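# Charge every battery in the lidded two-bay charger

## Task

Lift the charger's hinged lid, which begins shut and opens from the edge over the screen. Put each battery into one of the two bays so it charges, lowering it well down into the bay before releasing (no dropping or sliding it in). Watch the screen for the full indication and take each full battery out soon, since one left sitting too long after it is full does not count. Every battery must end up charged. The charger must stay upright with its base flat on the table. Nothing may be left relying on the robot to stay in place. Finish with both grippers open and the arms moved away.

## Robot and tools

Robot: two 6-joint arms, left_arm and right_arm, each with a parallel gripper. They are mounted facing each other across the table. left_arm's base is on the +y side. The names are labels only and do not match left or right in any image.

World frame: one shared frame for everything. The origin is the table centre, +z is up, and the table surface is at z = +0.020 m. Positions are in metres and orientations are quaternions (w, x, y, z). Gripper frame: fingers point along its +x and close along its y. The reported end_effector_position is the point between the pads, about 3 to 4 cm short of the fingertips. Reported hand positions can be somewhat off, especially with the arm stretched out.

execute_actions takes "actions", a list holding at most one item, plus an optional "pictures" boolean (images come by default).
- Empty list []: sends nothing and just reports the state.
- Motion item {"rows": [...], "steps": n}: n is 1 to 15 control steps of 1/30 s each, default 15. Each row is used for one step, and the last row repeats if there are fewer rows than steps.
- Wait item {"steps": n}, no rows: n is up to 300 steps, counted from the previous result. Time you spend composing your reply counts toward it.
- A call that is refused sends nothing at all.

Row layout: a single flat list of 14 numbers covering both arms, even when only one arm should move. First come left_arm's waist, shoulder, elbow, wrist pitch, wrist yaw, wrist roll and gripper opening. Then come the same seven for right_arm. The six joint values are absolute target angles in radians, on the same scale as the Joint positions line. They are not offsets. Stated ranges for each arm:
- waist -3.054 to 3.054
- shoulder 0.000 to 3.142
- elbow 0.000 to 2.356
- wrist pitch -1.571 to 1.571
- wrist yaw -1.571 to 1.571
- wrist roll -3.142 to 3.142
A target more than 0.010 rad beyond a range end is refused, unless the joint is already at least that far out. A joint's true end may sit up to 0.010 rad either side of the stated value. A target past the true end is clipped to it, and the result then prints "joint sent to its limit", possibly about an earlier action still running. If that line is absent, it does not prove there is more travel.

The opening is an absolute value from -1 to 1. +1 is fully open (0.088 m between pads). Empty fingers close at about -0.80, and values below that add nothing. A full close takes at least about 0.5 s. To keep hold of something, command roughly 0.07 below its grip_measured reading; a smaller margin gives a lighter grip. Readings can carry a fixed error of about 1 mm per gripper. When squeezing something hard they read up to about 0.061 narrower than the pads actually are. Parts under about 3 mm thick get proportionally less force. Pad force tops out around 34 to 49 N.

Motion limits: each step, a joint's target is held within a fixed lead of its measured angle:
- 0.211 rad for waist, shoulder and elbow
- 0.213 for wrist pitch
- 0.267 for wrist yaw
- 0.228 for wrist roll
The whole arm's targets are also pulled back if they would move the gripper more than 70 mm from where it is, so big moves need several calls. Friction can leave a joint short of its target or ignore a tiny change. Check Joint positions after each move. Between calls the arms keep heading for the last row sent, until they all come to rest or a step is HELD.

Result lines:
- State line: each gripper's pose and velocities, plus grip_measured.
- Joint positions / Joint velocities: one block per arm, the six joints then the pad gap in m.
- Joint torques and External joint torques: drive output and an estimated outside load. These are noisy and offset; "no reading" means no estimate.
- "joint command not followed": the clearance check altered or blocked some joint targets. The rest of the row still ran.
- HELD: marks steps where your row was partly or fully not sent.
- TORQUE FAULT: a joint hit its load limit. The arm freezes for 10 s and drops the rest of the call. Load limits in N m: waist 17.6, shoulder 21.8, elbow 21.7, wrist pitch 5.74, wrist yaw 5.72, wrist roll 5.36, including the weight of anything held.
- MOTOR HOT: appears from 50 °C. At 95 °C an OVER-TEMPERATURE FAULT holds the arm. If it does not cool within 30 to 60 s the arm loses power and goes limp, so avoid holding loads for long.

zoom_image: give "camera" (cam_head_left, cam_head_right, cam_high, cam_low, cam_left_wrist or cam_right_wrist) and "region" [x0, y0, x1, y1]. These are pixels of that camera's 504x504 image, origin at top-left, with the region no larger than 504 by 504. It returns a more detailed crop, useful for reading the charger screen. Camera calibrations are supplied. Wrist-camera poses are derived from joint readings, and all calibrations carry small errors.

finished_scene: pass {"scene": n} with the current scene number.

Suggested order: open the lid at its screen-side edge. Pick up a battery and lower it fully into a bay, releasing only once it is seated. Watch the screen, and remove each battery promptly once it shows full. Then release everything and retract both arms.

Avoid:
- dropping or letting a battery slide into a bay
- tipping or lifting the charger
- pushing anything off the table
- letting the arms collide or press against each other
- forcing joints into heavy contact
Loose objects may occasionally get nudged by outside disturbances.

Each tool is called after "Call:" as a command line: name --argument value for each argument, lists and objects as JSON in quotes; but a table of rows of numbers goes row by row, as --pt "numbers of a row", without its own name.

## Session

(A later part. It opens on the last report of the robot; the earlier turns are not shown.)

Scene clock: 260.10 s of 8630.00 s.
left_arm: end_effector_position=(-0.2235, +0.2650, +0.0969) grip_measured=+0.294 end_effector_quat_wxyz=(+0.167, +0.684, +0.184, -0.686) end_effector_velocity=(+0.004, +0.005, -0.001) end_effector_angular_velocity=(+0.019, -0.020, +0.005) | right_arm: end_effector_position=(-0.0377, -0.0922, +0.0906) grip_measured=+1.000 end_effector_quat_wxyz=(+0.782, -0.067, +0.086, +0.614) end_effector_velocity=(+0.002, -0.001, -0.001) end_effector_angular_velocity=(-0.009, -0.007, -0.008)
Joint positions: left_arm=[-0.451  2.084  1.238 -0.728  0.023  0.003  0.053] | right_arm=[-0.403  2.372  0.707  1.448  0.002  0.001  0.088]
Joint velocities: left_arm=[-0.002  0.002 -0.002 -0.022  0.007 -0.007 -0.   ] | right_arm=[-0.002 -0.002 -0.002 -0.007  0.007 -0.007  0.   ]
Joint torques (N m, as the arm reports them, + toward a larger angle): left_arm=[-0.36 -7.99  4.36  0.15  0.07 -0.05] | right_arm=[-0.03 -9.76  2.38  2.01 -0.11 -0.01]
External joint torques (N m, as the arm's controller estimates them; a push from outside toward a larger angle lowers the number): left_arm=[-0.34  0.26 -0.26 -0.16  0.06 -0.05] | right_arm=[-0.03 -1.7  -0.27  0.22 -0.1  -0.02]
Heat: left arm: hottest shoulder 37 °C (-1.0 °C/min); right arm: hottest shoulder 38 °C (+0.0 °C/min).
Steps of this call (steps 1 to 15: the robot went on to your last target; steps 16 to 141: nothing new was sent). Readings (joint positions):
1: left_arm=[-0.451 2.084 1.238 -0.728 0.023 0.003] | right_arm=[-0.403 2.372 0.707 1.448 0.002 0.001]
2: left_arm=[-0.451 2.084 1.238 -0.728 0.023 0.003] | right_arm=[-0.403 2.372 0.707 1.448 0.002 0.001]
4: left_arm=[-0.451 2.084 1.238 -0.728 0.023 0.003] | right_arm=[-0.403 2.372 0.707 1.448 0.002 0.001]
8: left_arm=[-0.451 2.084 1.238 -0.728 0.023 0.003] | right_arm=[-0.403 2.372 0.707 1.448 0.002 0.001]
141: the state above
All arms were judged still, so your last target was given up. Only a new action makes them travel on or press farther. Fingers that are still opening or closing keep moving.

Holding (consistent with scene 1). Lift and swing.

Call:
execute_actions --actions '[{"rows":[[-0.454,2.07,1.246,-0.735,0.026,0,0.225,-0.403,2.36,0.7,1.45,0,0,1],[-0.454,2.058,1.25,-0.75,0.026,0,0.225,-0.403,2.36,0.7,1.45,0,0,1],[-0.454,2.046,1.256,-0.767,0.026,0,0.225,-0.403,2.36,0.7,1.45,0,0,1],[-0.454,2.034,1.262,-0.785,0.026,0,0.225,-0.403,2.36,0.7,1.45,0,0,1],[-0.454,2.022,1.268,-0.803,0.026,0,0.225,-0.403,2.36,0.7,1.45,0,0,1],[-0.45,2.01,1.274,-0.821,0.026,0,0.225,-0.403,2.36,0.7,1.45,0,0,1],[-0.44,1.998,1.28,-0.839,0.026,0,0.225,-0.403,2.36,0.7,1.45,0,0,1],[-0.425,1.986,1.286,-0.857,0.026,0,0.225,-0.403,2.36,0.7,1.45,0,0,1],[-0.405,1.974,1.292,-0.875,0.026,0,0.225,-0.403,2.36,0.7,1.45,0,0,1],[-0.38,1.962,1.298,-0.893,0.026,0,0.225,-0.403,2.36,0.7,1.45,0,0,1],[-0.35,1.95,1.303,-0.91,0.026,0,0.225,-0.403,2.36,0.7,1.45,0,0,1],[-0.32,1.94,1.307,-0.925,0.026,0,0.225,-0.403,2.36,0.7,1.45,0,0,1],[-0.285,1.932,1.31,-0.937,0.026,0,0.225,-0.403,2.36,0.7,1.45,0,0,1],[-0.25,1.932,1.31,-0.937,0.026,0,0.225,-0.403,2.36,0.7,1.45,0,0,1],[-0.215,1.932,1.31,-0.937,0.026,0,0.225,-0.403,2.36,0.7,1.45,0,0,1]]}]' --pictures false

Call:
execute_actions --actions '[{"rows":[[-0.18,1.932,1.31,-0.937,0.026,0,0.225,-0.403,2.36,0.7,1.45,0,0,1],[-0.145,1.932,1.31,-0.937,0.026,0,0.225,-0.403,2.36,0.7,1.45,0,0,1],[-0.11,1.932,1.31,-0.937,0.026,0.01,0.225,-0.403,2.36,0.7,1.45,0,0,1],[-0.075,1.932,1.31,-0.937,0.026,0.01,0.225,-0.403,2.36,0.7,1.45,0,0,1],[-0.04,1.932,1.31,-0.937,0.026,0.02,0.225,-0.403,2.36,0.7,1.45,0,0,1],[-0.005,1.932,1.31,-0.937,0.026,0.02,0.225,-0.403,2.36,0.7,1.45,0,0,1],[0.03,1.932,1.31,-0.937,0.026,0.03,0.225,-0.403,2.36,0.7,1.45,0,0,1],[0.065,1.932,1.31,-0.937,0.026,0.03,0.225,-0.403,2.36,0.7,1.45,0,0,1],[0.1,1.932,1.31,-0.937,0.026,0.03,0.225,-0.403,2.36,0.7,1.45,0,0,1],[0.135,1.932,1.31,-0.937,0.026,0.03,0.225,-0.403,2.36,0.7,1.45,0,0,1],[0.17,1.932,1.31,-0.937,0.026,0.03,0.225,-0.403,2.36,0.7,1.45,0,0,1],[0.205,1.932,1.31,-0.937,0.026,0.03,0.225,-0.403,2.36,0.7,1.45,0,0,1],[0.24,1.932,1.31,-0.937,0.026,0.03,0.225,-0.403,2.36,0.7,1.45,0,0,1],[0.27,1.932,1.31,-0.937,0.026,0.03,0.225,-0.403,2.36,0.7,1.45,0,0,1],[0.3,1.932,1.31,-0.937,0.026,0.03,0.225,-0.403,2.36,0.7,1.45,0,0,1]]}]' --pictures false

Call:
execute_actions --actions '[{"rows":[[0.325,1.932,1.31,-0.937,0.026,0.03,0.225,-0.403,2.36,0.7,1.45,0,0,1],[0.345,1.932,1.31,-0.937,0.026,0.03,0.225,-0.403,2.36,0.7,1.45,0,0,1],[0.362,1.94,1.305,-0.932,0.026,0.03,0.225,-0.403,2.36,0.7,1.45,0,0,1],[0.376,1.95,1.3,-0.926,0.026,0.03,0.225,-0.403,2.36,0.7,1.45,0,0,1],[0.386,1.957,1.295,-0.92,0.026,0.03,0.225,-0.403,2.36,0.7,1.45,0,0,1],[0.393,1.962,1.29,-0.914,0.026,0.03,0.225,-0.403,2.36,0.7,1.45,0,0,1],[0.393,1.967,1.286,-0.908,0.026,0.03,0.225,-0.403,2.36,0.7,1.45,0,0,1],[0.393,1.972,1.282,-0.9,0.026,0.03,0.225,-0.403,2.36,0.7,1.45,0,0,1]]}]'

Call:
zoom_image --camera "cam_right_wrist" --region '[205,10,345,130]'

Call:
zoom_image --camera "cam_left_wrist" --region '[110,160,390,360]'

Scene clock: 271.13 s of 8630.00 s.
left_arm: end_effector_position=(-0.1913, +0.2257, +0.1544) grip_measured=+0.294 end_effector_quat_wxyz=(+0.215, +0.667, +0.234, -0.674) end_effector_velocity=(+0.209, -0.294, +0.090) end_effector_angular_velocity=(-0.084, +0.099, +1.035) | right_arm: end_effector_position=(-0.0377, -0.0922, +0.0906) grip_measured=+1.000 end_effector_quat_wxyz=(+0.782, -0.067, +0.086, +0.614) end_effector_velocity=(-0.002, -0.000, -0.002) end_effector_angular_velocity=(-0.018, -0.001, +0.011)
Joint positions: left_arm=[-0.306  1.954  1.301 -0.917  0.028  0.003  0.053] | right_arm=[-0.403  2.372  0.707  1.448  0.002  0.001  0.088]
Joint velocities: left_arm=[ 1.028 -0.212  0.085 -0.168 -0.007 -0.007 -0.   ] | right_arm=[ 0.002 -0.007 -0.002 -0.022 -0.007 -0.007  0.   ]
Joint torques (N m, as the arm reports them, + toward a larger angle): left_arm=[ 0.97 -9.81  4.4   0.04 -0.07 -0.02] | right_arm=[-0.02 -9.76  2.38  2.01 -0.1  -0.02]
External joint torques (N m, as the arm's controller estimates them; a push from outside toward a larger angle lowers the number): left_arm=[ 0.64 -2.77 -0.16 -0.22 -0.03 -0.02] | right_arm=[-0.06 -1.82 -0.2   0.26 -0.1  -0.03]
Heat: left arm: hottest shoulder 36 °C (-2.0 °C/min); right arm: hottest shoulder 39 °C (+1.0 °C/min).
Steps of this call (steps 1 to 316: nothing new was sent; steps 317 to 331: all 15 steps of this action). Readings (joint positions):
317: left_arm=[-0.451 2.084 1.238 -0.729 0.023 0.003] | right_arm=[-0.403 2.372 0.707 1.448 0.002 0.001]
318: left_arm=[-0.451 2.084 1.239 -0.732 0.024 0.003] | right_arm=[-0.403 2.372 0.707 1.448 0.002 0.001]
320: left_arm=[-0.451 2.079 1.243 -0.753 0.024 0.003] | right_arm=[-0.403 2.372 0.707 1.448 0.002 0.001]
324: left_arm=[-0.449 2.041 1.259 -0.815 0.025 0.003] | right_arm=[-0.403 2.372 0.707 1.448 0.002 0.001]
331: the state above

Scene clock: 271.63 s of 8630.00 s.
left_arm: end_effector_position=(-0.0487, +0.1141, +0.1585) grip_measured=+0.295 end_effector_quat_wxyz=(+0.375, +0.589, +0.393, -0.599) end_effector_velocity=(+0.323, -0.134, +0.000) end_effector_angular_velocity=(+0.011, -0.028, +0.972) | right_arm: end_effector_position=(-0.0377, -0.0922, +0.0906) grip_measured=+1.000 end_effector_quat_wxyz=(+0.782, -0.067, +0.086, +0.614) end_effector_velocity=(+0.002, +0.000, +0.000) end_effector_angular_velocity=(-0.000, +0.009, -0.002)
Joint positions: left_arm=[ 0.219  1.945  1.306 -0.935  0.028  0.026  0.053] | right_arm=[-0.403  2.372  0.707  1.448  0.002  0.001  0.088]
Joint velocities: left_arm=[ 0.994 -0.002 -0.002 -0.022 -0.022  0.022  0.   ] | right_arm=[-0.007 -0.002  0.002 -0.007 -0.007  0.007  0.   ]
Joint torques (N m, as the arm reports them, + toward a larger angle): left_arm=[ -0.07 -10.55   4.66   0.08  -0.07   0.18] | right_arm=[-0.03 -9.75  2.37  2.01 -0.11 -0.02]
External joint torques (N m, as the arm's controller estimates them; a push from outside toward a larger angle lowers the number): left_arm=[ 0.27 -2.56 -0.37 -0.16 -0.12  0.17] | right_arm=[ 0.01 -1.76 -0.26  0.24 -0.11 -0.03]
Heat: left arm: hottest shoulder 37 °C (-1.0 °C/min); right arm: hottest shoulder 39 °C (+1.0 °C/min).
Steps of this call (steps 1 to 15: all 15 steps of this action). Readings (joint positions):
1: left_arm=[-0.271 1.949 1.304 -0.922 0.028 0.003] | right_arm=[-0.403 2.372 0.707 1.448 0.002 0.001]
2: left_arm=[-0.235 1.946 1.305 -0.925 0.028 0.003] | right_arm=[-0.403 2.372 0.707 1.448 0.002 0.001]
4: left_arm=[-0.163 1.945 1.306 -0.930 0.028 0.003] | right_arm=[-0.403 2.372 0.707 1.448 0.002 0.001]
8: left_arm=[-0.024 1.945 1.306 -0.934 0.028 0.018] | right_arm=[-0.403 2.372 0.707 1.448 0.002 0.001]
15: the state above

Scene clock: 272.13 s of 8630.00 s.
left_arm: end_effector_position=(+0.0089, +0.0959, +0.1485) grip_measured=+0.295 end_effector_quat_wxyz=(+0.425, +0.555, +0.442, -0.562) end_effector_velocity=(+0.001, -0.006, +0.001) end_effector_angular_velocity=(-0.028, -0.001, +0.010) | right_arm: end_effector_position=(-0.0377, -0.0922, +0.0906) grip_measured=+1.000 end_effector_quat_wxyz=(+0.782, -0.067, +0.086, +0.614) end_effector_velocity=(-0.000, -0.000, +0.002) end_effector_angular_velocity=(+0.009, +0.007, +0.003)
Joint positions: left_arm=[ 0.392  1.962  1.286 -0.904  0.025  0.027  0.053] | right_arm=[-0.403  2.372  0.707  1.448  0.002  0.001  0.088]
Joint velocities: left_arm=[ 0.002 -0.002  0.002  0.022 -0.007 -0.007 -0.   ] | right_arm=[-0.002 -0.002 -0.002  0.007 -0.007  0.007  0.   ]
Joint torques (N m, as the arm reports them, + toward a larger angle): left_arm=[ 0.11 -7.88  3.59  0.38  0.01  0.15] | right_arm=[-0.02 -9.76  2.39  2.01 -0.1  -0.02]
External joint torques (N m, as the arm's controller estimates them; a push from outside toward a larger angle lowers the number): left_arm=[ 0.06  0.24 -1.73  0.01  0.01  0.15] | right_arm=[-0.02 -1.75 -0.24  0.23 -0.1  -0.03]
Heat: left arm: hottest shoulder 37 °C (-1.0 °C/min); right arm: hottest shoulder 39 °C (+1.0 °C/min).
Steps of this call (steps 1 to 15: all 15 steps of this action). Readings (joint positions):
1: left_arm=[0.251 1.945 1.306 -0.935 0.027 0.026] | right_arm=[-0.403 2.372 0.707 1.448 0.002 0.001]
2: left_arm=[0.281 1.945 1.306 -0.935 0.027 0.026] | right_arm=[-0.403 2.372 0.707 1.448 0.002 0.001]
4: left_arm=[0.332 1.945 1.306 -0.934 0.026 0.026] | right_arm=[-0.403 2.372 0.707 1.448 0.002 0.001]
8: left_arm=[0.386 1.947 1.299 -0.916 0.025 0.026] | right_arm=[-0.403 2.372 0.707 1.448 0.002 0.001]
15: the state above
camera_calibration (this result's frames):
cam_left_wrist: T_world_to_cam=[[-0.978363, 0.199308, 0.0555247, -0.0177363], [0.206445, 0.922653, 0.325719, -0.110396], [0.0136884, 0.330134, -0.943835, 0.18736], [0, 0, 0, 1]] pos_world=[0.00287338, 0.043538, 0.21378]
cam_right_wrist: T_world_to_cam=[[0.978063, -0.208249, -0.0050544, 0.0299554], [-0.120597, -0.546277, -0.828877, 0.048355], [0.169852, 0.811304, -0.559408, 0.205385], [0, 0, 0, 1]] pos_world=[-0.0583517, -0.133976, 0.155126]

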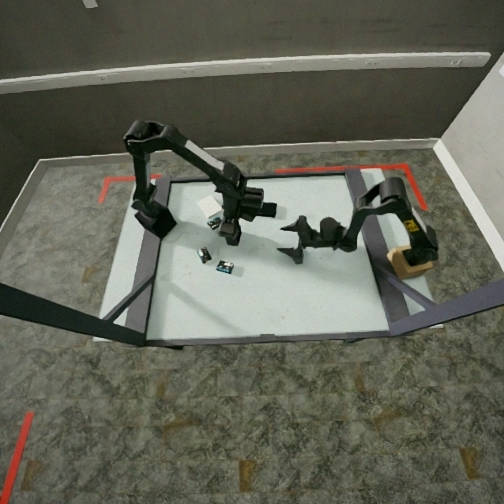

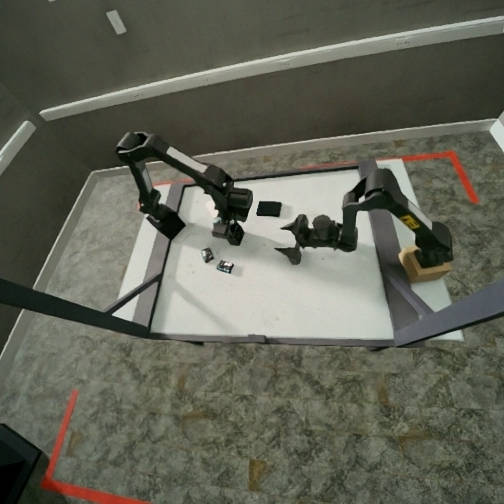

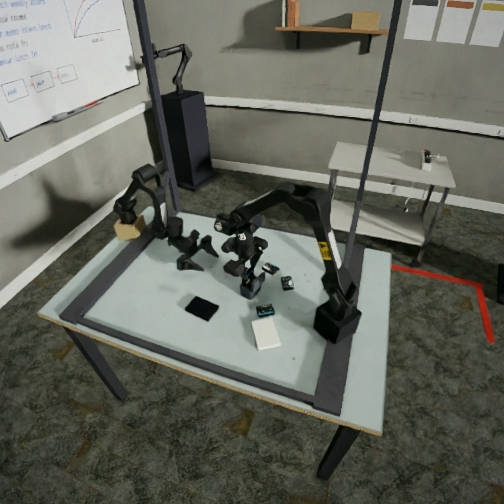

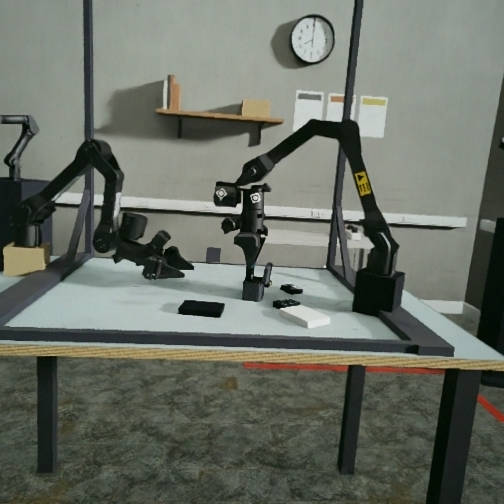

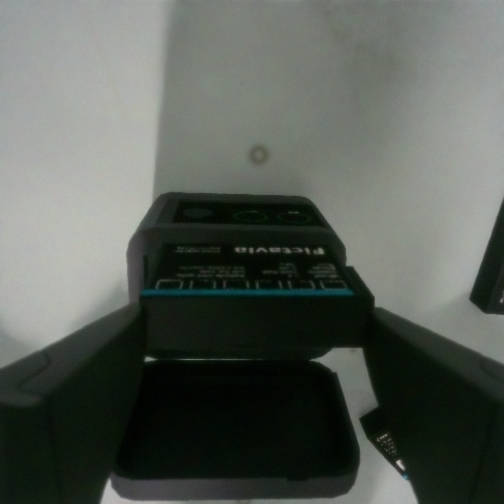

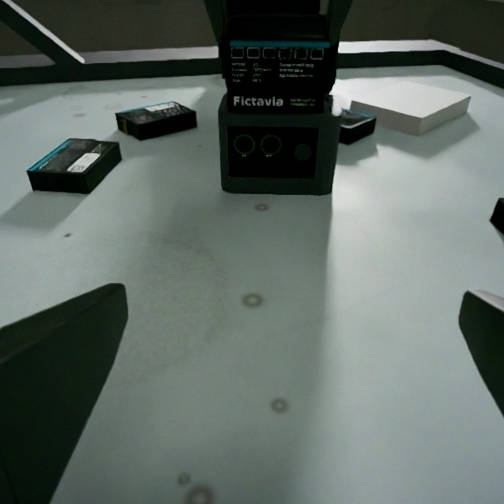

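Region (205, 10, 345, 130) of cam_right_wrist's 504x504 image, scaled by 3.600, with more detail than that image has; it fills the top 432 rows of this view, and the rest is white.

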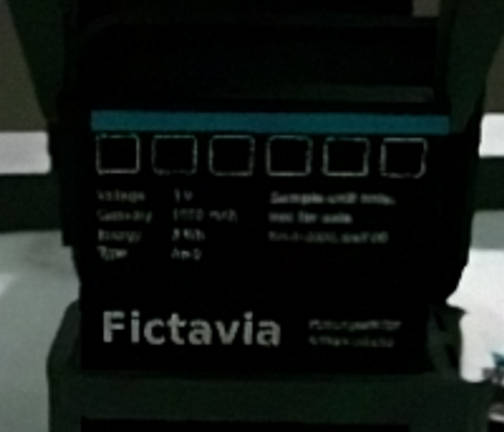

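Region (110, 160, 390, 360) of cam_left_wrist's 504x504 image, scaled by 1.800, with more detail than that image has; it fills the top 360 rows of this view, and the rest is white.

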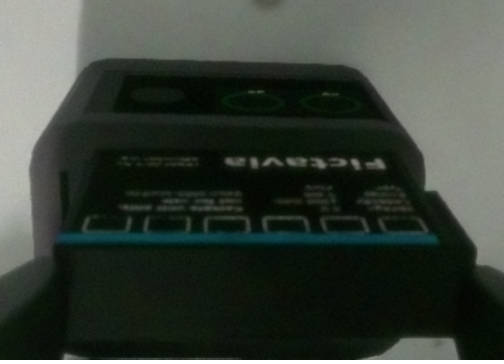

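Call:
execute_actions --actions '[{"rows":[[0.398,1.945,1.28,-0.9,0.026,0.03,0.225,-0.403,2.36,0.7,1.45,0,0,1],[0.403,1.94,1.275,-0.897,0.026,0.03,0.225,-0.403,2.36,0.7,1.45,0,0,1],[0.408,1.936,1.27,-0.894,0.026,0.03,0.225,-0.403,2.36,0.7,1.45,0,0,1],[0.409,1.936,1.265,-0.891,0.026,0.03,0.225,-0.403,2.36,0.7,1.45,0,0,1],[0.409,1.936,1.262,-0.889,0.026,0.03,0.225,-0.403,2.36,0.7,1.45,0,0,1]]}]'

Call:
zoom_image --camera "cam_right_wrist" --region '[205,10,345,130]'

Call:
zoom_image --camera "cam_left_wrist" --region '[110,160,390,360]'

Scene clock: 276.83 s of 8630.00 s.
left_arm: end_effector_position=(+0.0139, +0.0966, +0.1478) grip_measured=+0.295 end_effector_quat_wxyz=(+0.430, +0.551, +0.445, -0.561) end_effector_velocity=(+0.001, +0.002, +0.000) end_effector_angular_velocity=(+0.006, -0.009, +0.005) | right_arm: end_effector_position=(-0.0377, -0.0922, +0.0906) grip_measured=+1.000 end_effector_quat_wxyz=(+0.782, -0.067, +0.086, +0.614) end_effector_velocity=(-0.000, -0.001, -0.000) end_effector_angular_velocity=(+0.001, -0.006, +0.006)
Joint positions: left_arm=[ 0.405  1.952  1.269 -0.89   0.026  0.027  0.053] | right_arm=[-0.403  2.372  0.707  1.448  0.002  0.001  0.088]
Joint velocities: left_arm=[-0.002 -0.002 -0.002 -0.007 -0.007 -0.007 -0.   ] | right_arm=[-0.002  0.002 -0.002  0.007 -0.007 -0.007  0.   ]
Joint torques (N m, as the arm reports them, + toward a larger angle): left_arm=[  0.29 -10.69   3.32   0.28   0.01   0.19] | right_arm=[-0.03 -9.75  2.38  2.01 -0.11 -0.02]
External joint torques (N m, as the arm's controller estimates them; a push from outside toward a larger angle lowers the number): left_arm=[ 0.29 -2.86 -1.78 -0.05  0.    0.19] | right_arm=[-0.03 -1.75 -0.26  0.24 -0.11 -0.03]
Heat: left arm: hottest shoulder 36 °C (-1.0 °C/min); right arm: hottest shoulder 39 °C (+1.0 °C/min).
Steps of this call (steps 1 to 15: the robot went on to your last target; steps 16 to 126: nothing new was sent; steps 127 to 141: all 15 steps of this action). Readings (joint positions):
127: left_arm=[0.392 1.962 1.286 -0.901 0.025 0.027] | right_arm=[-0.403 2.372 0.707 1.448 0.002 0.001]
128: left_arm=[0.392 1.962 1.285 -0.900 0.025 0.027] | right_arm=[-0.403 2.372 0.707 1.448 0.002 0.001]
130: left_arm=[0.397 1.959 1.280 -0.897 0.026 0.027] | right_arm=[-0.403 2.372 0.707 1.448 0.002 0.001]
134: left_arm=[0.405 1.953 1.271 -0.892 0.026 0.027] | right_arm=[-0.403 2.372 0.707 1.448 0.002 0.001]
141: the state above
camera_calibration (this result's frames):
cam_left_wrist: T_world_to_cam=[[-0.980916, 0.18618, 0.0560494, -0.011749], [0.194286, 0.927302, 0.319943, -0.111333], [0.00759247, 0.324727, -0.945777, 0.187298], [0, 0, 0, 1]] pos_world=[0.00868354, 0.0446057, 0.213421]
cam_right_wrist: T_world_to_cam=[[0.978063, -0.208249, -0.0050544, 0.0299554], [-0.120597, -0.546277, -0.828877, 0.048355], [0.169852, 0.811304, -0.559408, 0.205385], [0, 0, 0, 1]] pos_world=[-0.0583517, -0.133976, 0.155126]

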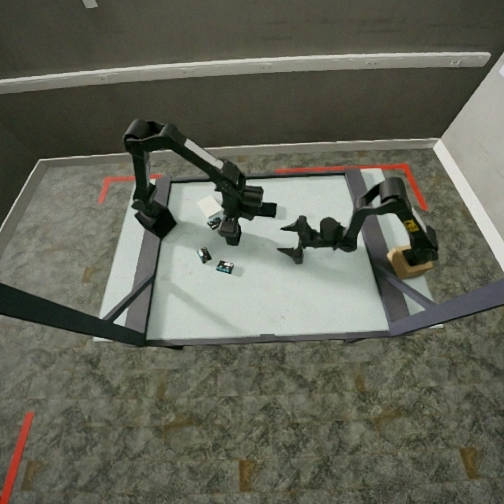

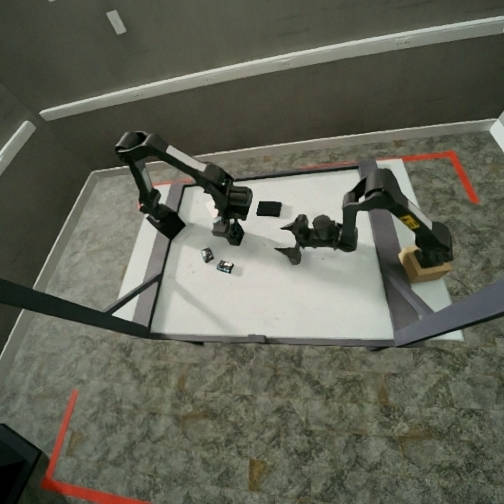

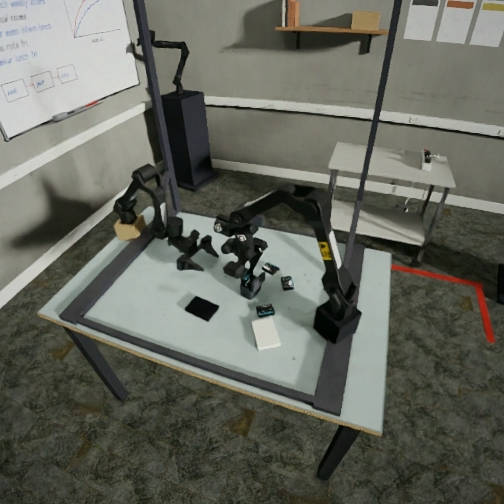

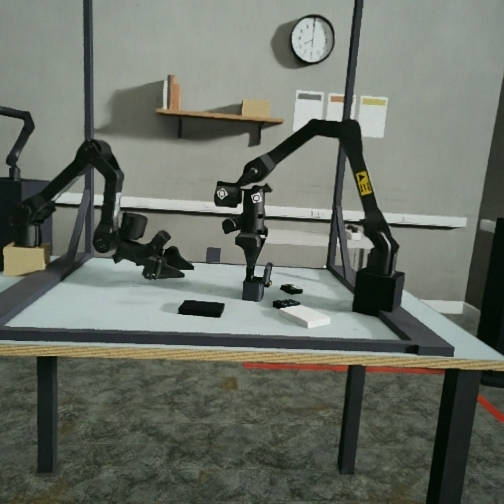

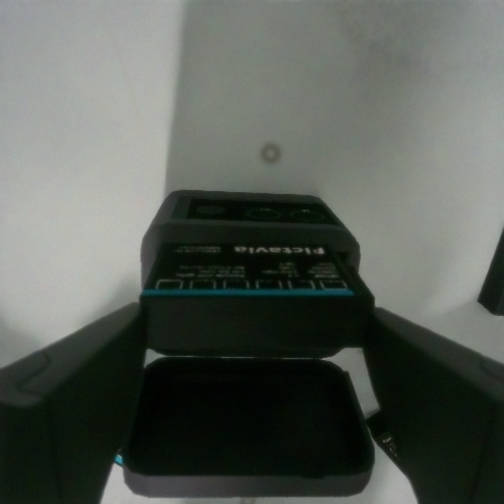

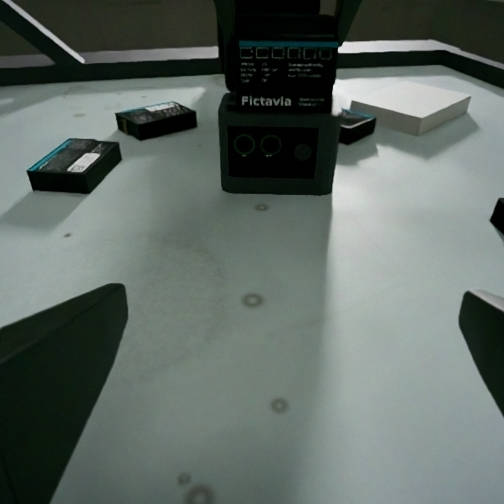

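Region (205, 10, 345, 130) of cam_right_wrist's 504x504 image, scaled by 3.600, with more detail than that image has; it fills the top 432 rows of this view, and the rest is white.

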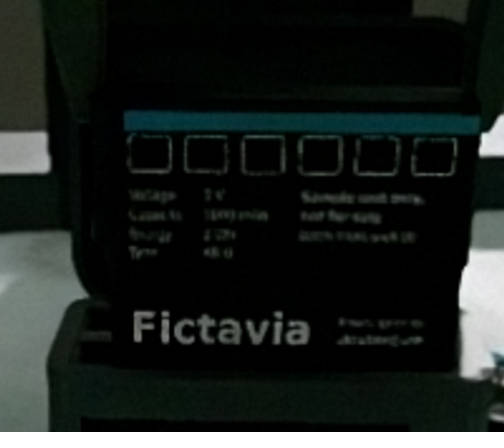

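Region (110, 160, 390, 360) of cam_left_wrist's 504x504 image, scaled by 1.800, with more detail than that image has; it fills the top 360 rows of this view, and the rest is white.

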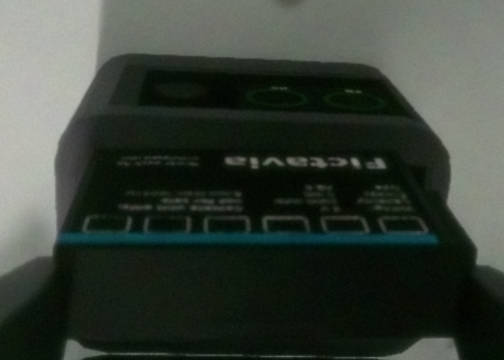

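Call:
execute_actions --actions '[{"rows":[[0.409,1.932,1.257,-0.888,0.026,0.04,0.225,-0.403,2.36,0.7,1.45,0,0,1],[0.409,1.928,1.252,-0.887,0.026,0.05,0.225,-0.403,2.36,0.7,1.45,0,0,1],[0.409,1.925,1.246,-0.885,0.026,0.06,0.225,-0.403,2.36,0.7,1.45,0,0,1]]}]'

Call:
zoom_image --camera "cam_left_wrist" --region '[110,160,390,360]'

Scene clock: 280.20 s of 8630.00 s.
left_arm: end_effector_position=(+0.0147, +0.1000, +0.1478) grip_measured=+0.295 end_effector_quat_wxyz=(+0.421, +0.557, +0.437, -0.567) end_effector_velocity=(+0.001, +0.006, -0.001) end_effector_angular_velocity=(+0.025, -0.013, -0.010) | right_arm: end_effector_position=(-0.0377, -0.0922, +0.0906) grip_measured=+1.000 end_effector_quat_wxyz=(+0.782, -0.067, +0.086, +0.614) end_effector_velocity=(-0.002, -0.001, +0.001) end_effector_angular_velocity=(+0.003, +0.000, +0.030)
Joint positions: left_arm=[ 0.406  1.94   1.252 -0.886  0.026  0.056  0.053] | right_arm=[-0.403  2.372  0.707  1.448  0.002  0.001  0.088]
Joint velocities: left_arm=[-0.002  0.002 -0.002 -0.022 -0.007  0.007  0.   ] | right_arm=[-0.007 -0.002 -0.007  0.007 -0.037 -0.007  0.   ]
Joint torques (N m, as the arm reports them, + toward a larger angle): left_arm=[  0.39 -10.75   3.31   0.27   0.01   0.16] | right_arm=[-0.03 -9.76  2.38  2.02 -0.1  -0.02]
External joint torques (N m, as the arm's controller estimates them; a push from outside toward a larger angle lowers the number): left_arm=[ 0.34 -3.05 -1.72 -0.04  0.    0.16] | right_arm=[ 0.01 -1.78 -0.2   0.24 -0.1  -0.03]
Heat: left arm: hottest shoulder 37 °C (+0.0 °C/min); right arm: hottest shoulder 39 °C (+1.0 °C/min).
Steps of this call (steps 1 to 15: the robot went on to your last target; steps 16 to 86: nothing new was sent; steps 87 to 101: all 15 steps of this action). Readings (joint positions):
87: left_arm=[0.405 1.951 1.268 -0.890 0.026 0.028] | right_arm=[-0.403 2.372 0.707 1.448 0.002 0.001]
88: left_arm=[0.406 1.949 1.266 -0.888 0.026 0.033] | right_arm=[-0.403 2.372 0.707 1.448 0.002 0.001]
90: left_arm=[0.406 1.945 1.259 -0.888 0.026 0.045] | right_arm=[-0.403 2.372 0.707 1.448 0.002 0.001]
94: left_arm=[0.406 1.941 1.254 -0.887 0.026 0.054] | right_arm=[-0.403 2.372 0.707 1.448 0.002 0.001]
101: the state above
camera_calibration (this result's frames):
cam_left_wrist: T_world_to_cam=[[-0.975104, 0.214526, 0.056131, -0.0144685], [0.221101, 0.921273, 0.319954, -0.114449], [0.0169264, 0.324399, -0.945769, 0.186058], [0, 0, 0, 1]] pos_world=[0.00804714, 0.0481854, 0.213398]
cam_right_wrist: T_world_to_cam=[[0.978063, -0.208249, -0.0050544, 0.0299554], [-0.120597, -0.546277, -0.828877, 0.048355], [0.169852, 0.811304, -0.559408, 0.205385], [0, 0, 0, 1]] pos_world=[-0.0583517, -0.133976, 0.155126]

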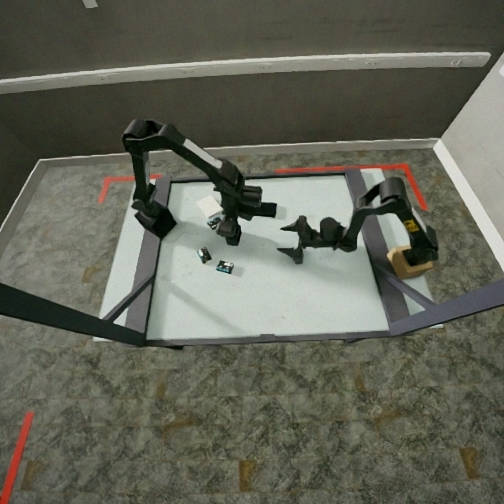

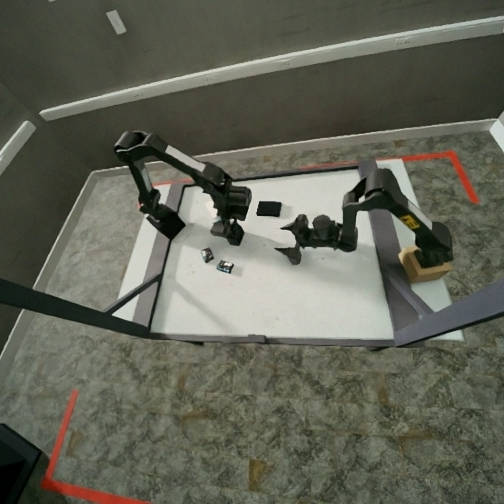

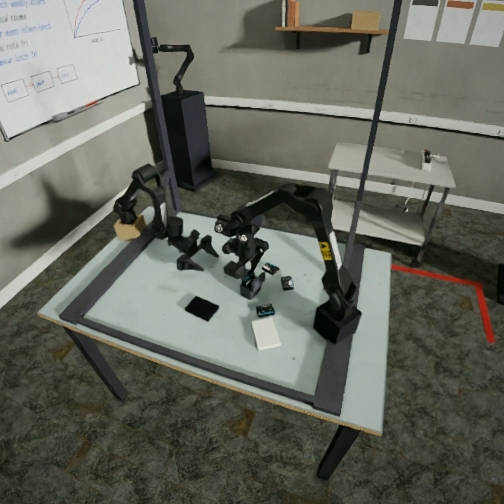

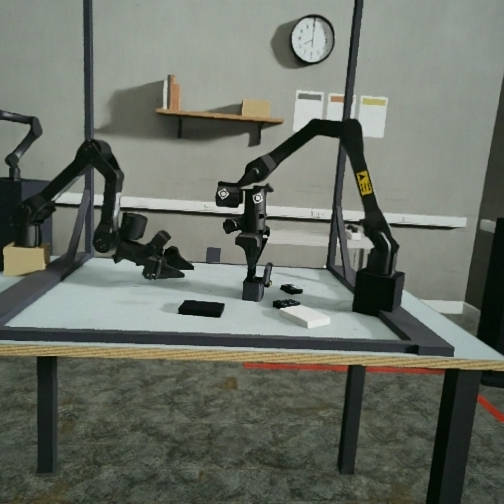

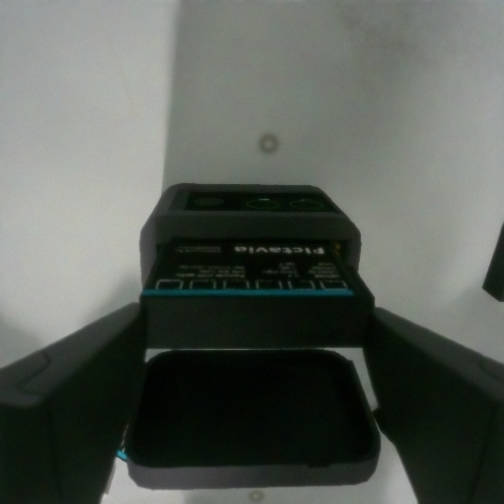

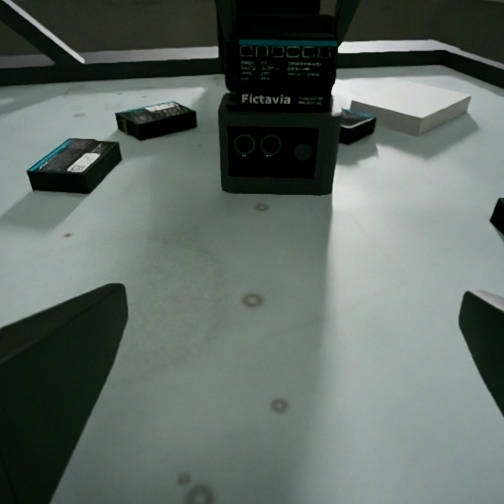

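Region (110, 160, 390, 360) of cam_left_wrist's 504x504 image, scaled by 1.800, with more detail than that image has; it fills the top 360 rows of this view, and the rest is white.

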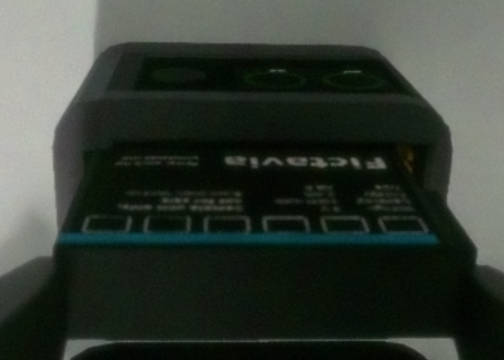

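Call:
execute_actions --actions '[{"rows":[[0.409,1.95,1.244,-0.882,0.026,0.06,0.225,-0.403,2.36,0.7,1.45,0,0,1],[0.409,1.952,1.242,-0.878,0.026,0.06,0.225,-0.403,2.36,0.7,1.45,0,0,1],[0.409,1.954,1.239,-0.874,0.026,0.06,0.225,-0.403,2.36,0.7,1.45,0,0,1],[0.409,1.956,1.236,-0.869,0.026,0.06,0.225,-0.403,2.36,0.7,1.45,0,0,1],[0.409,1.958,1.233,-0.864,0.026,0.06,0.225,-0.403,2.36,0.7,1.45,0,0,1]]}]'

Call:
zoom_image --camera "cam_left_wrist" --region '[110,160,390,360]'

Call:
zoom_image --camera "cam_low" --region '[225,245,290,305]'

Scene clock: 285.67 s of 8630.00 s.
left_arm: end_effector_position=(+0.0146, +0.0995, +0.1460) grip_measured=+0.295 end_effector_quat_wxyz=(+0.423, +0.555, +0.435, -0.569) end_effector_velocity=(+0.002, -0.001, +0.000) end_effector_angular_velocity=(-0.012, -0.020, +0.005) | right_arm: end_effector_position=(-0.0377, -0.0922, +0.0906) grip_measured=+1.000 end_effector_quat_wxyz=(+0.782, -0.067, +0.086, +0.614) end_effector_velocity=(-0.002, -0.001, -0.003) end_effector_angular_velocity=(-0.010, +0.011, +0.008)
Joint positions: left_arm=[ 0.406  1.94   1.244 -0.872  0.026  0.057  0.053] | right_arm=[-0.403  2.372  0.707  1.448  0.002  0.001  0.088]
Joint velocities: left_arm=[-0.002 -0.002 -0.002  0.007 -0.022 -0.007 -0.   ] | right_arm=[ 0.002  0.002 -0.002 -0.007 -0.007  0.007  0.   ]
Joint torques (N m, as the arm reports them, + toward a larger angle): left_arm=[ 0.35 -6.8   2.79  0.63  0.02  0.11] | right_arm=[-0.03 -9.75  2.38  2.01 -0.1  -0.02]
External joint torques (N m, as the arm's controller estimates them; a push from outside toward a larger angle lowers the number): left_arm=[ 0.34  0.91 -2.29  0.29  0.01  0.11] | right_arm=[-0.07 -1.79 -0.24  0.24 -0.1  -0.03]
Heat: left arm: hottest shoulder 38 °C (+2.0 °C/min); right arm: hottest shoulder 39 °C (+1.0 °C/min).
Steps of this call (steps 1 to 15: the robot went on to your last target; steps 16 to 149: nothing new was sent; steps 150 to 164: all 15 steps of this action). Readings (joint positions):
150: left_arm=[0.406 1.940 1.252 -0.886 0.026 0.057] | right_arm=[-0.403 2.372 0.707 1.448 0.002 0.001]
151: left_arm=[0.406 1.940 1.252 -0.885 0.026 0.057] | right_arm=[-0.403 2.372 0.707 1.448 0.002 0.001]
153: left_arm=[0.406 1.940 1.249 -0.880 0.026 0.057] | right_arm=[-0.403 2.372 0.707 1.448 0.002 0.001]
157: left_arm=[0.406 1.940 1.245 -0.874 0.026 0.057] | right_arm=[-0.403 2.372 0.707 1.448 0.002 0.001]
164: the state above
camera_calibration (this result's frames):
cam_left_wrist: T_world_to_cam=[[-0.974946, 0.215254, 0.0560903, -0.0144321], [0.221883, 0.923201, 0.313796, -0.112667], [0.0157632, 0.31838, -0.947832, 0.185426], [0, 0, 0, 1]] pos_world=[0.00800538, 0.0480847, 0.211917]
cam_right_wrist: T_world_to_cam=[[0.978063, -0.208249, -0.0050544, 0.0299554], [-0.120597, -0.546277, -0.828877, 0.048355], [0.169852, 0.811304, -0.559408, 0.205385], [0, 0, 0, 1]] pos_world=[-0.0583517, -0.133976, 0.155126]

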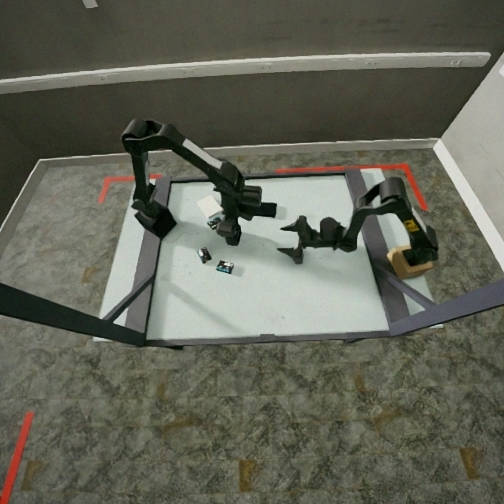

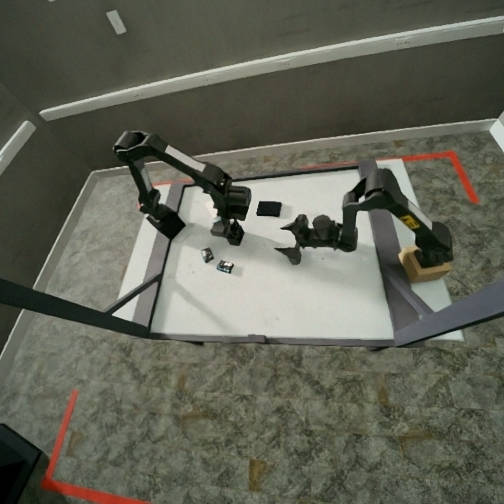

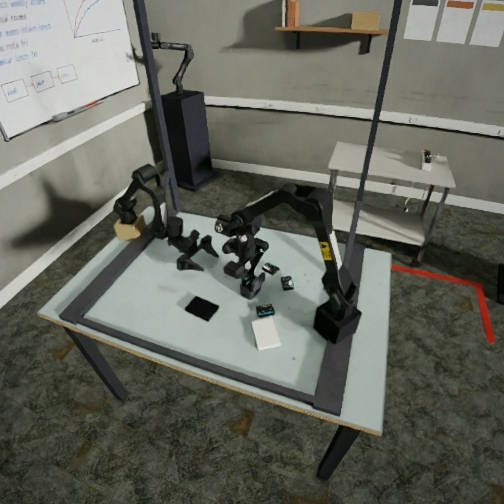

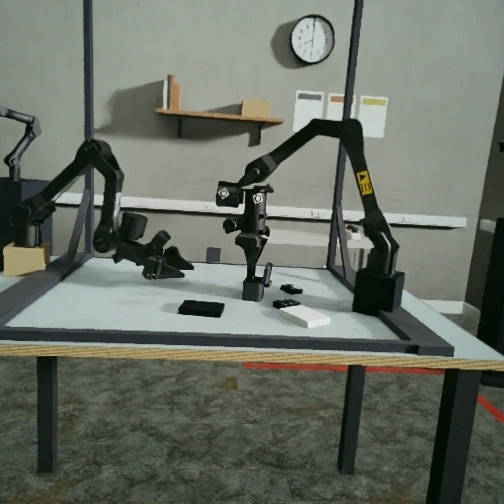

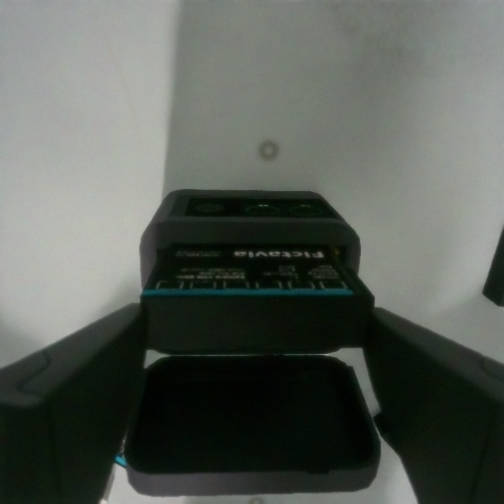

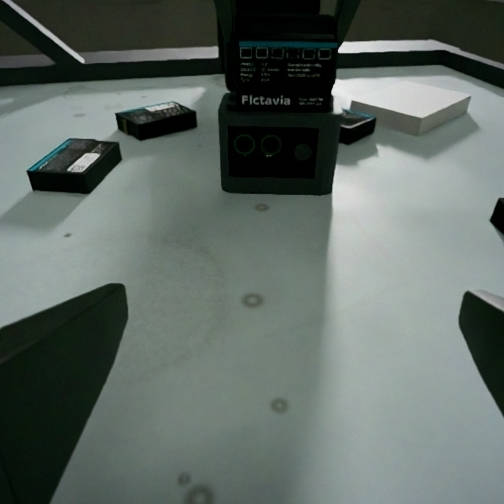

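Region (110, 160, 390, 360) of cam_left_wrist's 504x504 image, scaled by 1.800, with more detail than that image has; it fills the top 360 rows of this view, and the rest is white.

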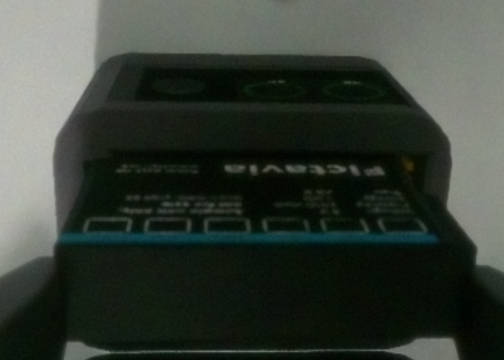

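Region (225, 245, 290, 305) of cam_low's 504x504 image, scaled by 7.754, with more detail than that image has; it fills the top 465 rows of this view, and the rest is white.

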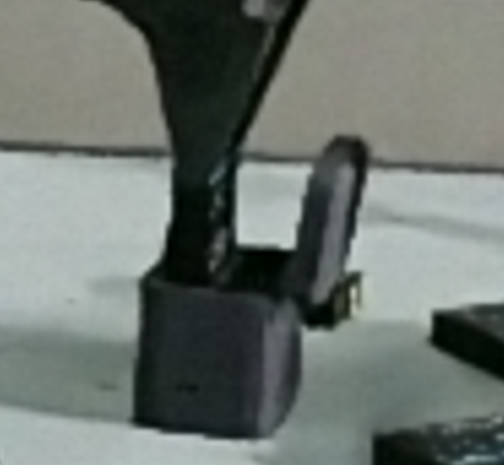

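Call:
execute_actions --actions '[{"rows":[[0.409,1.94,1.258,-0.88,0.026,0.06,0.225,-0.403,2.36,0.7,1.45,0,0,1]],"steps":10}]'

Call:
zoom_image --camera "cam_left_wrist" --region '[135,215,255,305]'

Call:
zoom_image --camera "cam_left_wrist" --region '[260,215,380,305]'

Call:
zoom_image --camera "cam_right_wrist" --region '[210,70,345,130]'

Scene clock: 289.40 s of 8630.00 s.
left_arm: end_effector_position=(+0.0146, +0.0994, +0.1474) grip_measured=+0.295 end_effector_quat_wxyz=(+0.422, +0.556, +0.436, -0.568) end_effector_velocity=(+0.003, +0.003, +0.003) end_effector_angular_velocity=(+0.008, -0.024, +0.020) | right_arm: end_effector_position=(-0.0377, -0.0922, +0.0906) grip_measured=+1.000 end_effector_quat_wxyz=(+0.782, -0.067, +0.086, +0.614) end_effector_velocity=(-0.002, -0.000, -0.002) end_effector_angular_velocity=(-0.017, +0.002, +0.021)
Joint positions: left_arm=[ 0.406  1.94   1.251 -0.881  0.026  0.057  0.053] | right_arm=[-0.403  2.372  0.707  1.448  0.002  0.001  0.088]
Joint velocities: left_arm=[-0.002 -0.007  0.002 -0.022 -0.022 -0.022 -0.   ] | right_arm=[-0.002 -0.007 -0.002 -0.022 -0.022 -0.007  0.   ]
Joint torques (N m, as the arm reports them, + toward a larger angle): left_arm=[ 0.34 -8.94  4.75  0.28  0.03  0.17] | right_arm=[-0.03 -9.75  2.38  2.01 -0.11 -0.02]
External joint torques (N m, as the arm's controller estimates them; a push from outside toward a larger angle lowers the number): left_arm=[ 0.33 -1.1  -0.39 -0.06  0.02  0.16] | right_arm=[ 0.01 -1.77 -0.24  0.24 -0.11 -0.03]
Heat: left arm: hottest shoulder 37 °C (+1.0 °C/min); right arm: hottest shoulder 39 °C (+1.0 °C/min).
Steps of this call (steps 1 to 15: the robot went on to your last target; steps 16 to 102: nothing new was sent; steps 103 to 112: all 10 steps of this action). Readings (joint positions):
103: left_arm=[0.406 1.940 1.245 -0.872 0.026 0.057] | right_arm=[-0.403 2.372 0.707 1.448 0.002 0.001]
104: left_arm=[0.406 1.940 1.247 -0.875 0.026 0.057] | right_arm=[-0.403 2.372 0.707 1.448 0.002 0.001]
106: left_arm=[0.406 1.940 1.250 -0.878 0.026 0.057] | right_arm=[-0.403 2.372 0.707 1.448 0.002 0.001]
110: left_arm=[0.406 1.940 1.251 -0.880 0.026 0.057] | right_arm=[-0.403 2.372 0.707 1.448 0.002 0.001]
112: the state above
camera_calibration (this result's frames):
cam_left_wrist: T_world_to_cam=[[-0.974977, 0.215107, 0.0561078, -0.0145013], [0.221707, 0.922378, 0.31633, -0.113292], [0.0162922, 0.320854, -0.946989, 0.186484], [0, 0, 0, 1]] pos_world=[0.00794088, 0.0477831, 0.213249]
cam_right_wrist: T_world_to_cam=[[0.978063, -0.208249, -0.0050544, 0.0299554], [-0.120597, -0.546277, -0.828877, 0.048355], [0.169852, 0.811304, -0.559408, 0.205385], [0, 0, 0, 1]] pos_world=[-0.0583517, -0.133976, 0.155126]

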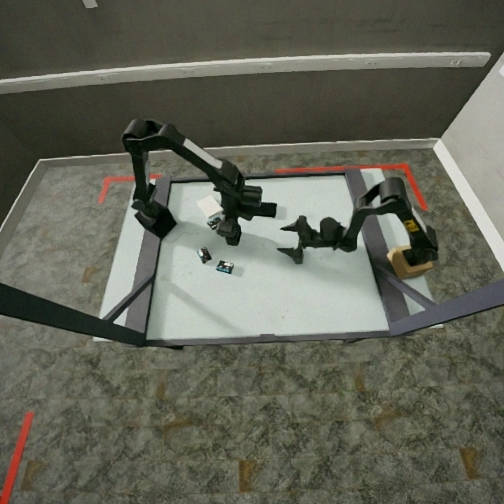

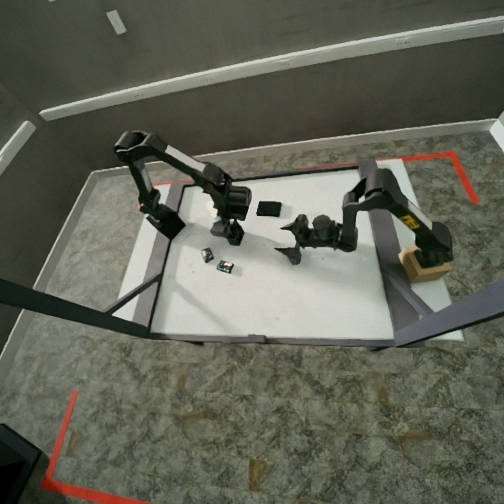

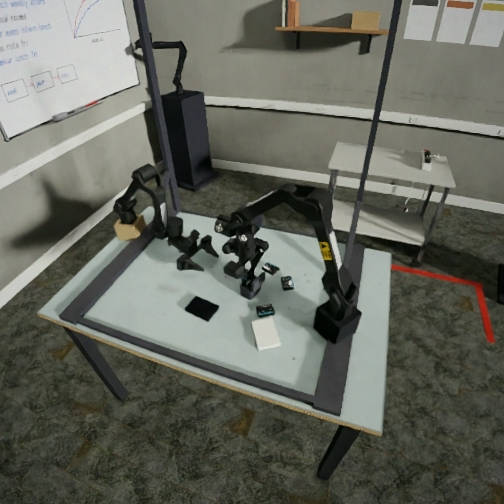

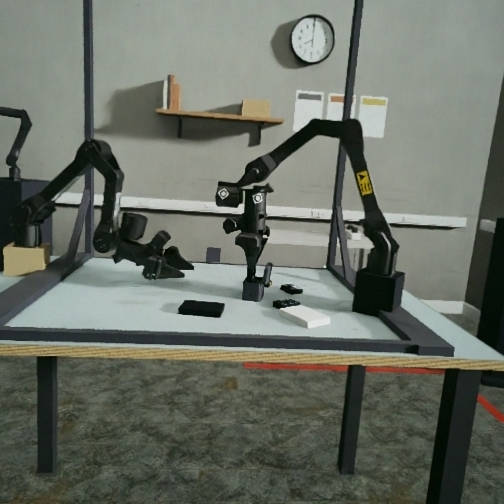

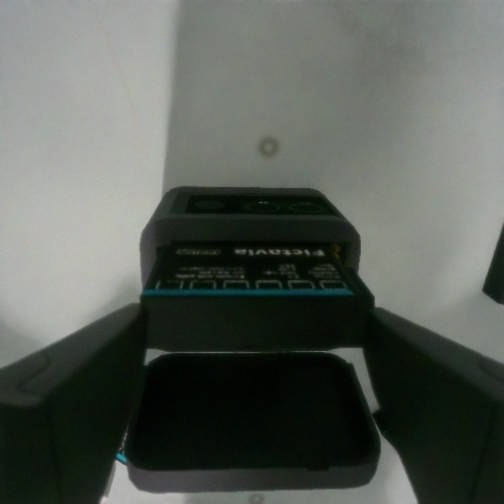

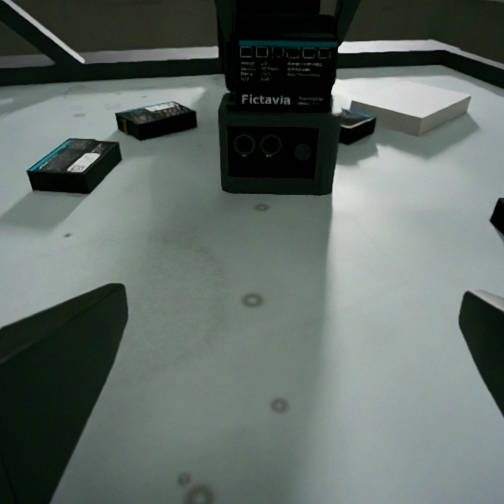

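Region (135, 215, 255, 305) of cam_left_wrist's 504x504 image, scaled by 4.200, with more detail than that image has; it fills the top 378 rows of this view, and the rest is white.

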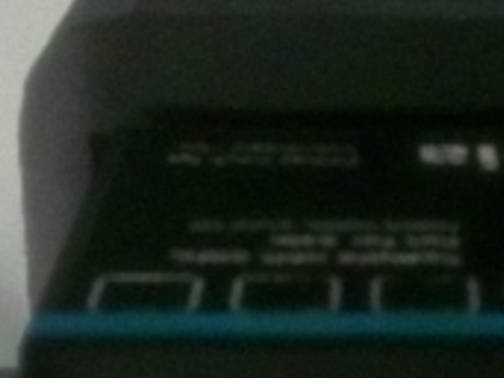

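Region (260, 215, 380, 305) of cam_left_wrist's 504x504 image, scaled by 4.200, with more detail than that image has; it fills the top 378 rows of this view, and the rest is white.

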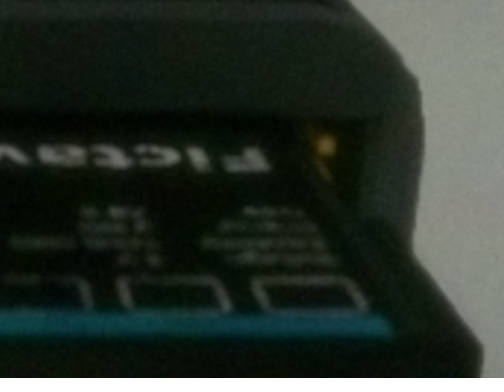

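Region (210, 70, 345, 130) of cam_right_wrist's 504x504 image, scaled by 3.733, with more detail than that image has.

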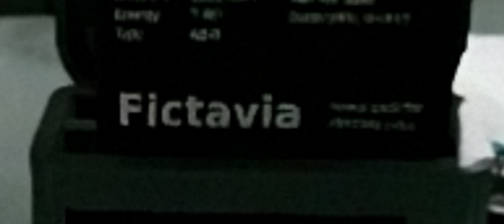

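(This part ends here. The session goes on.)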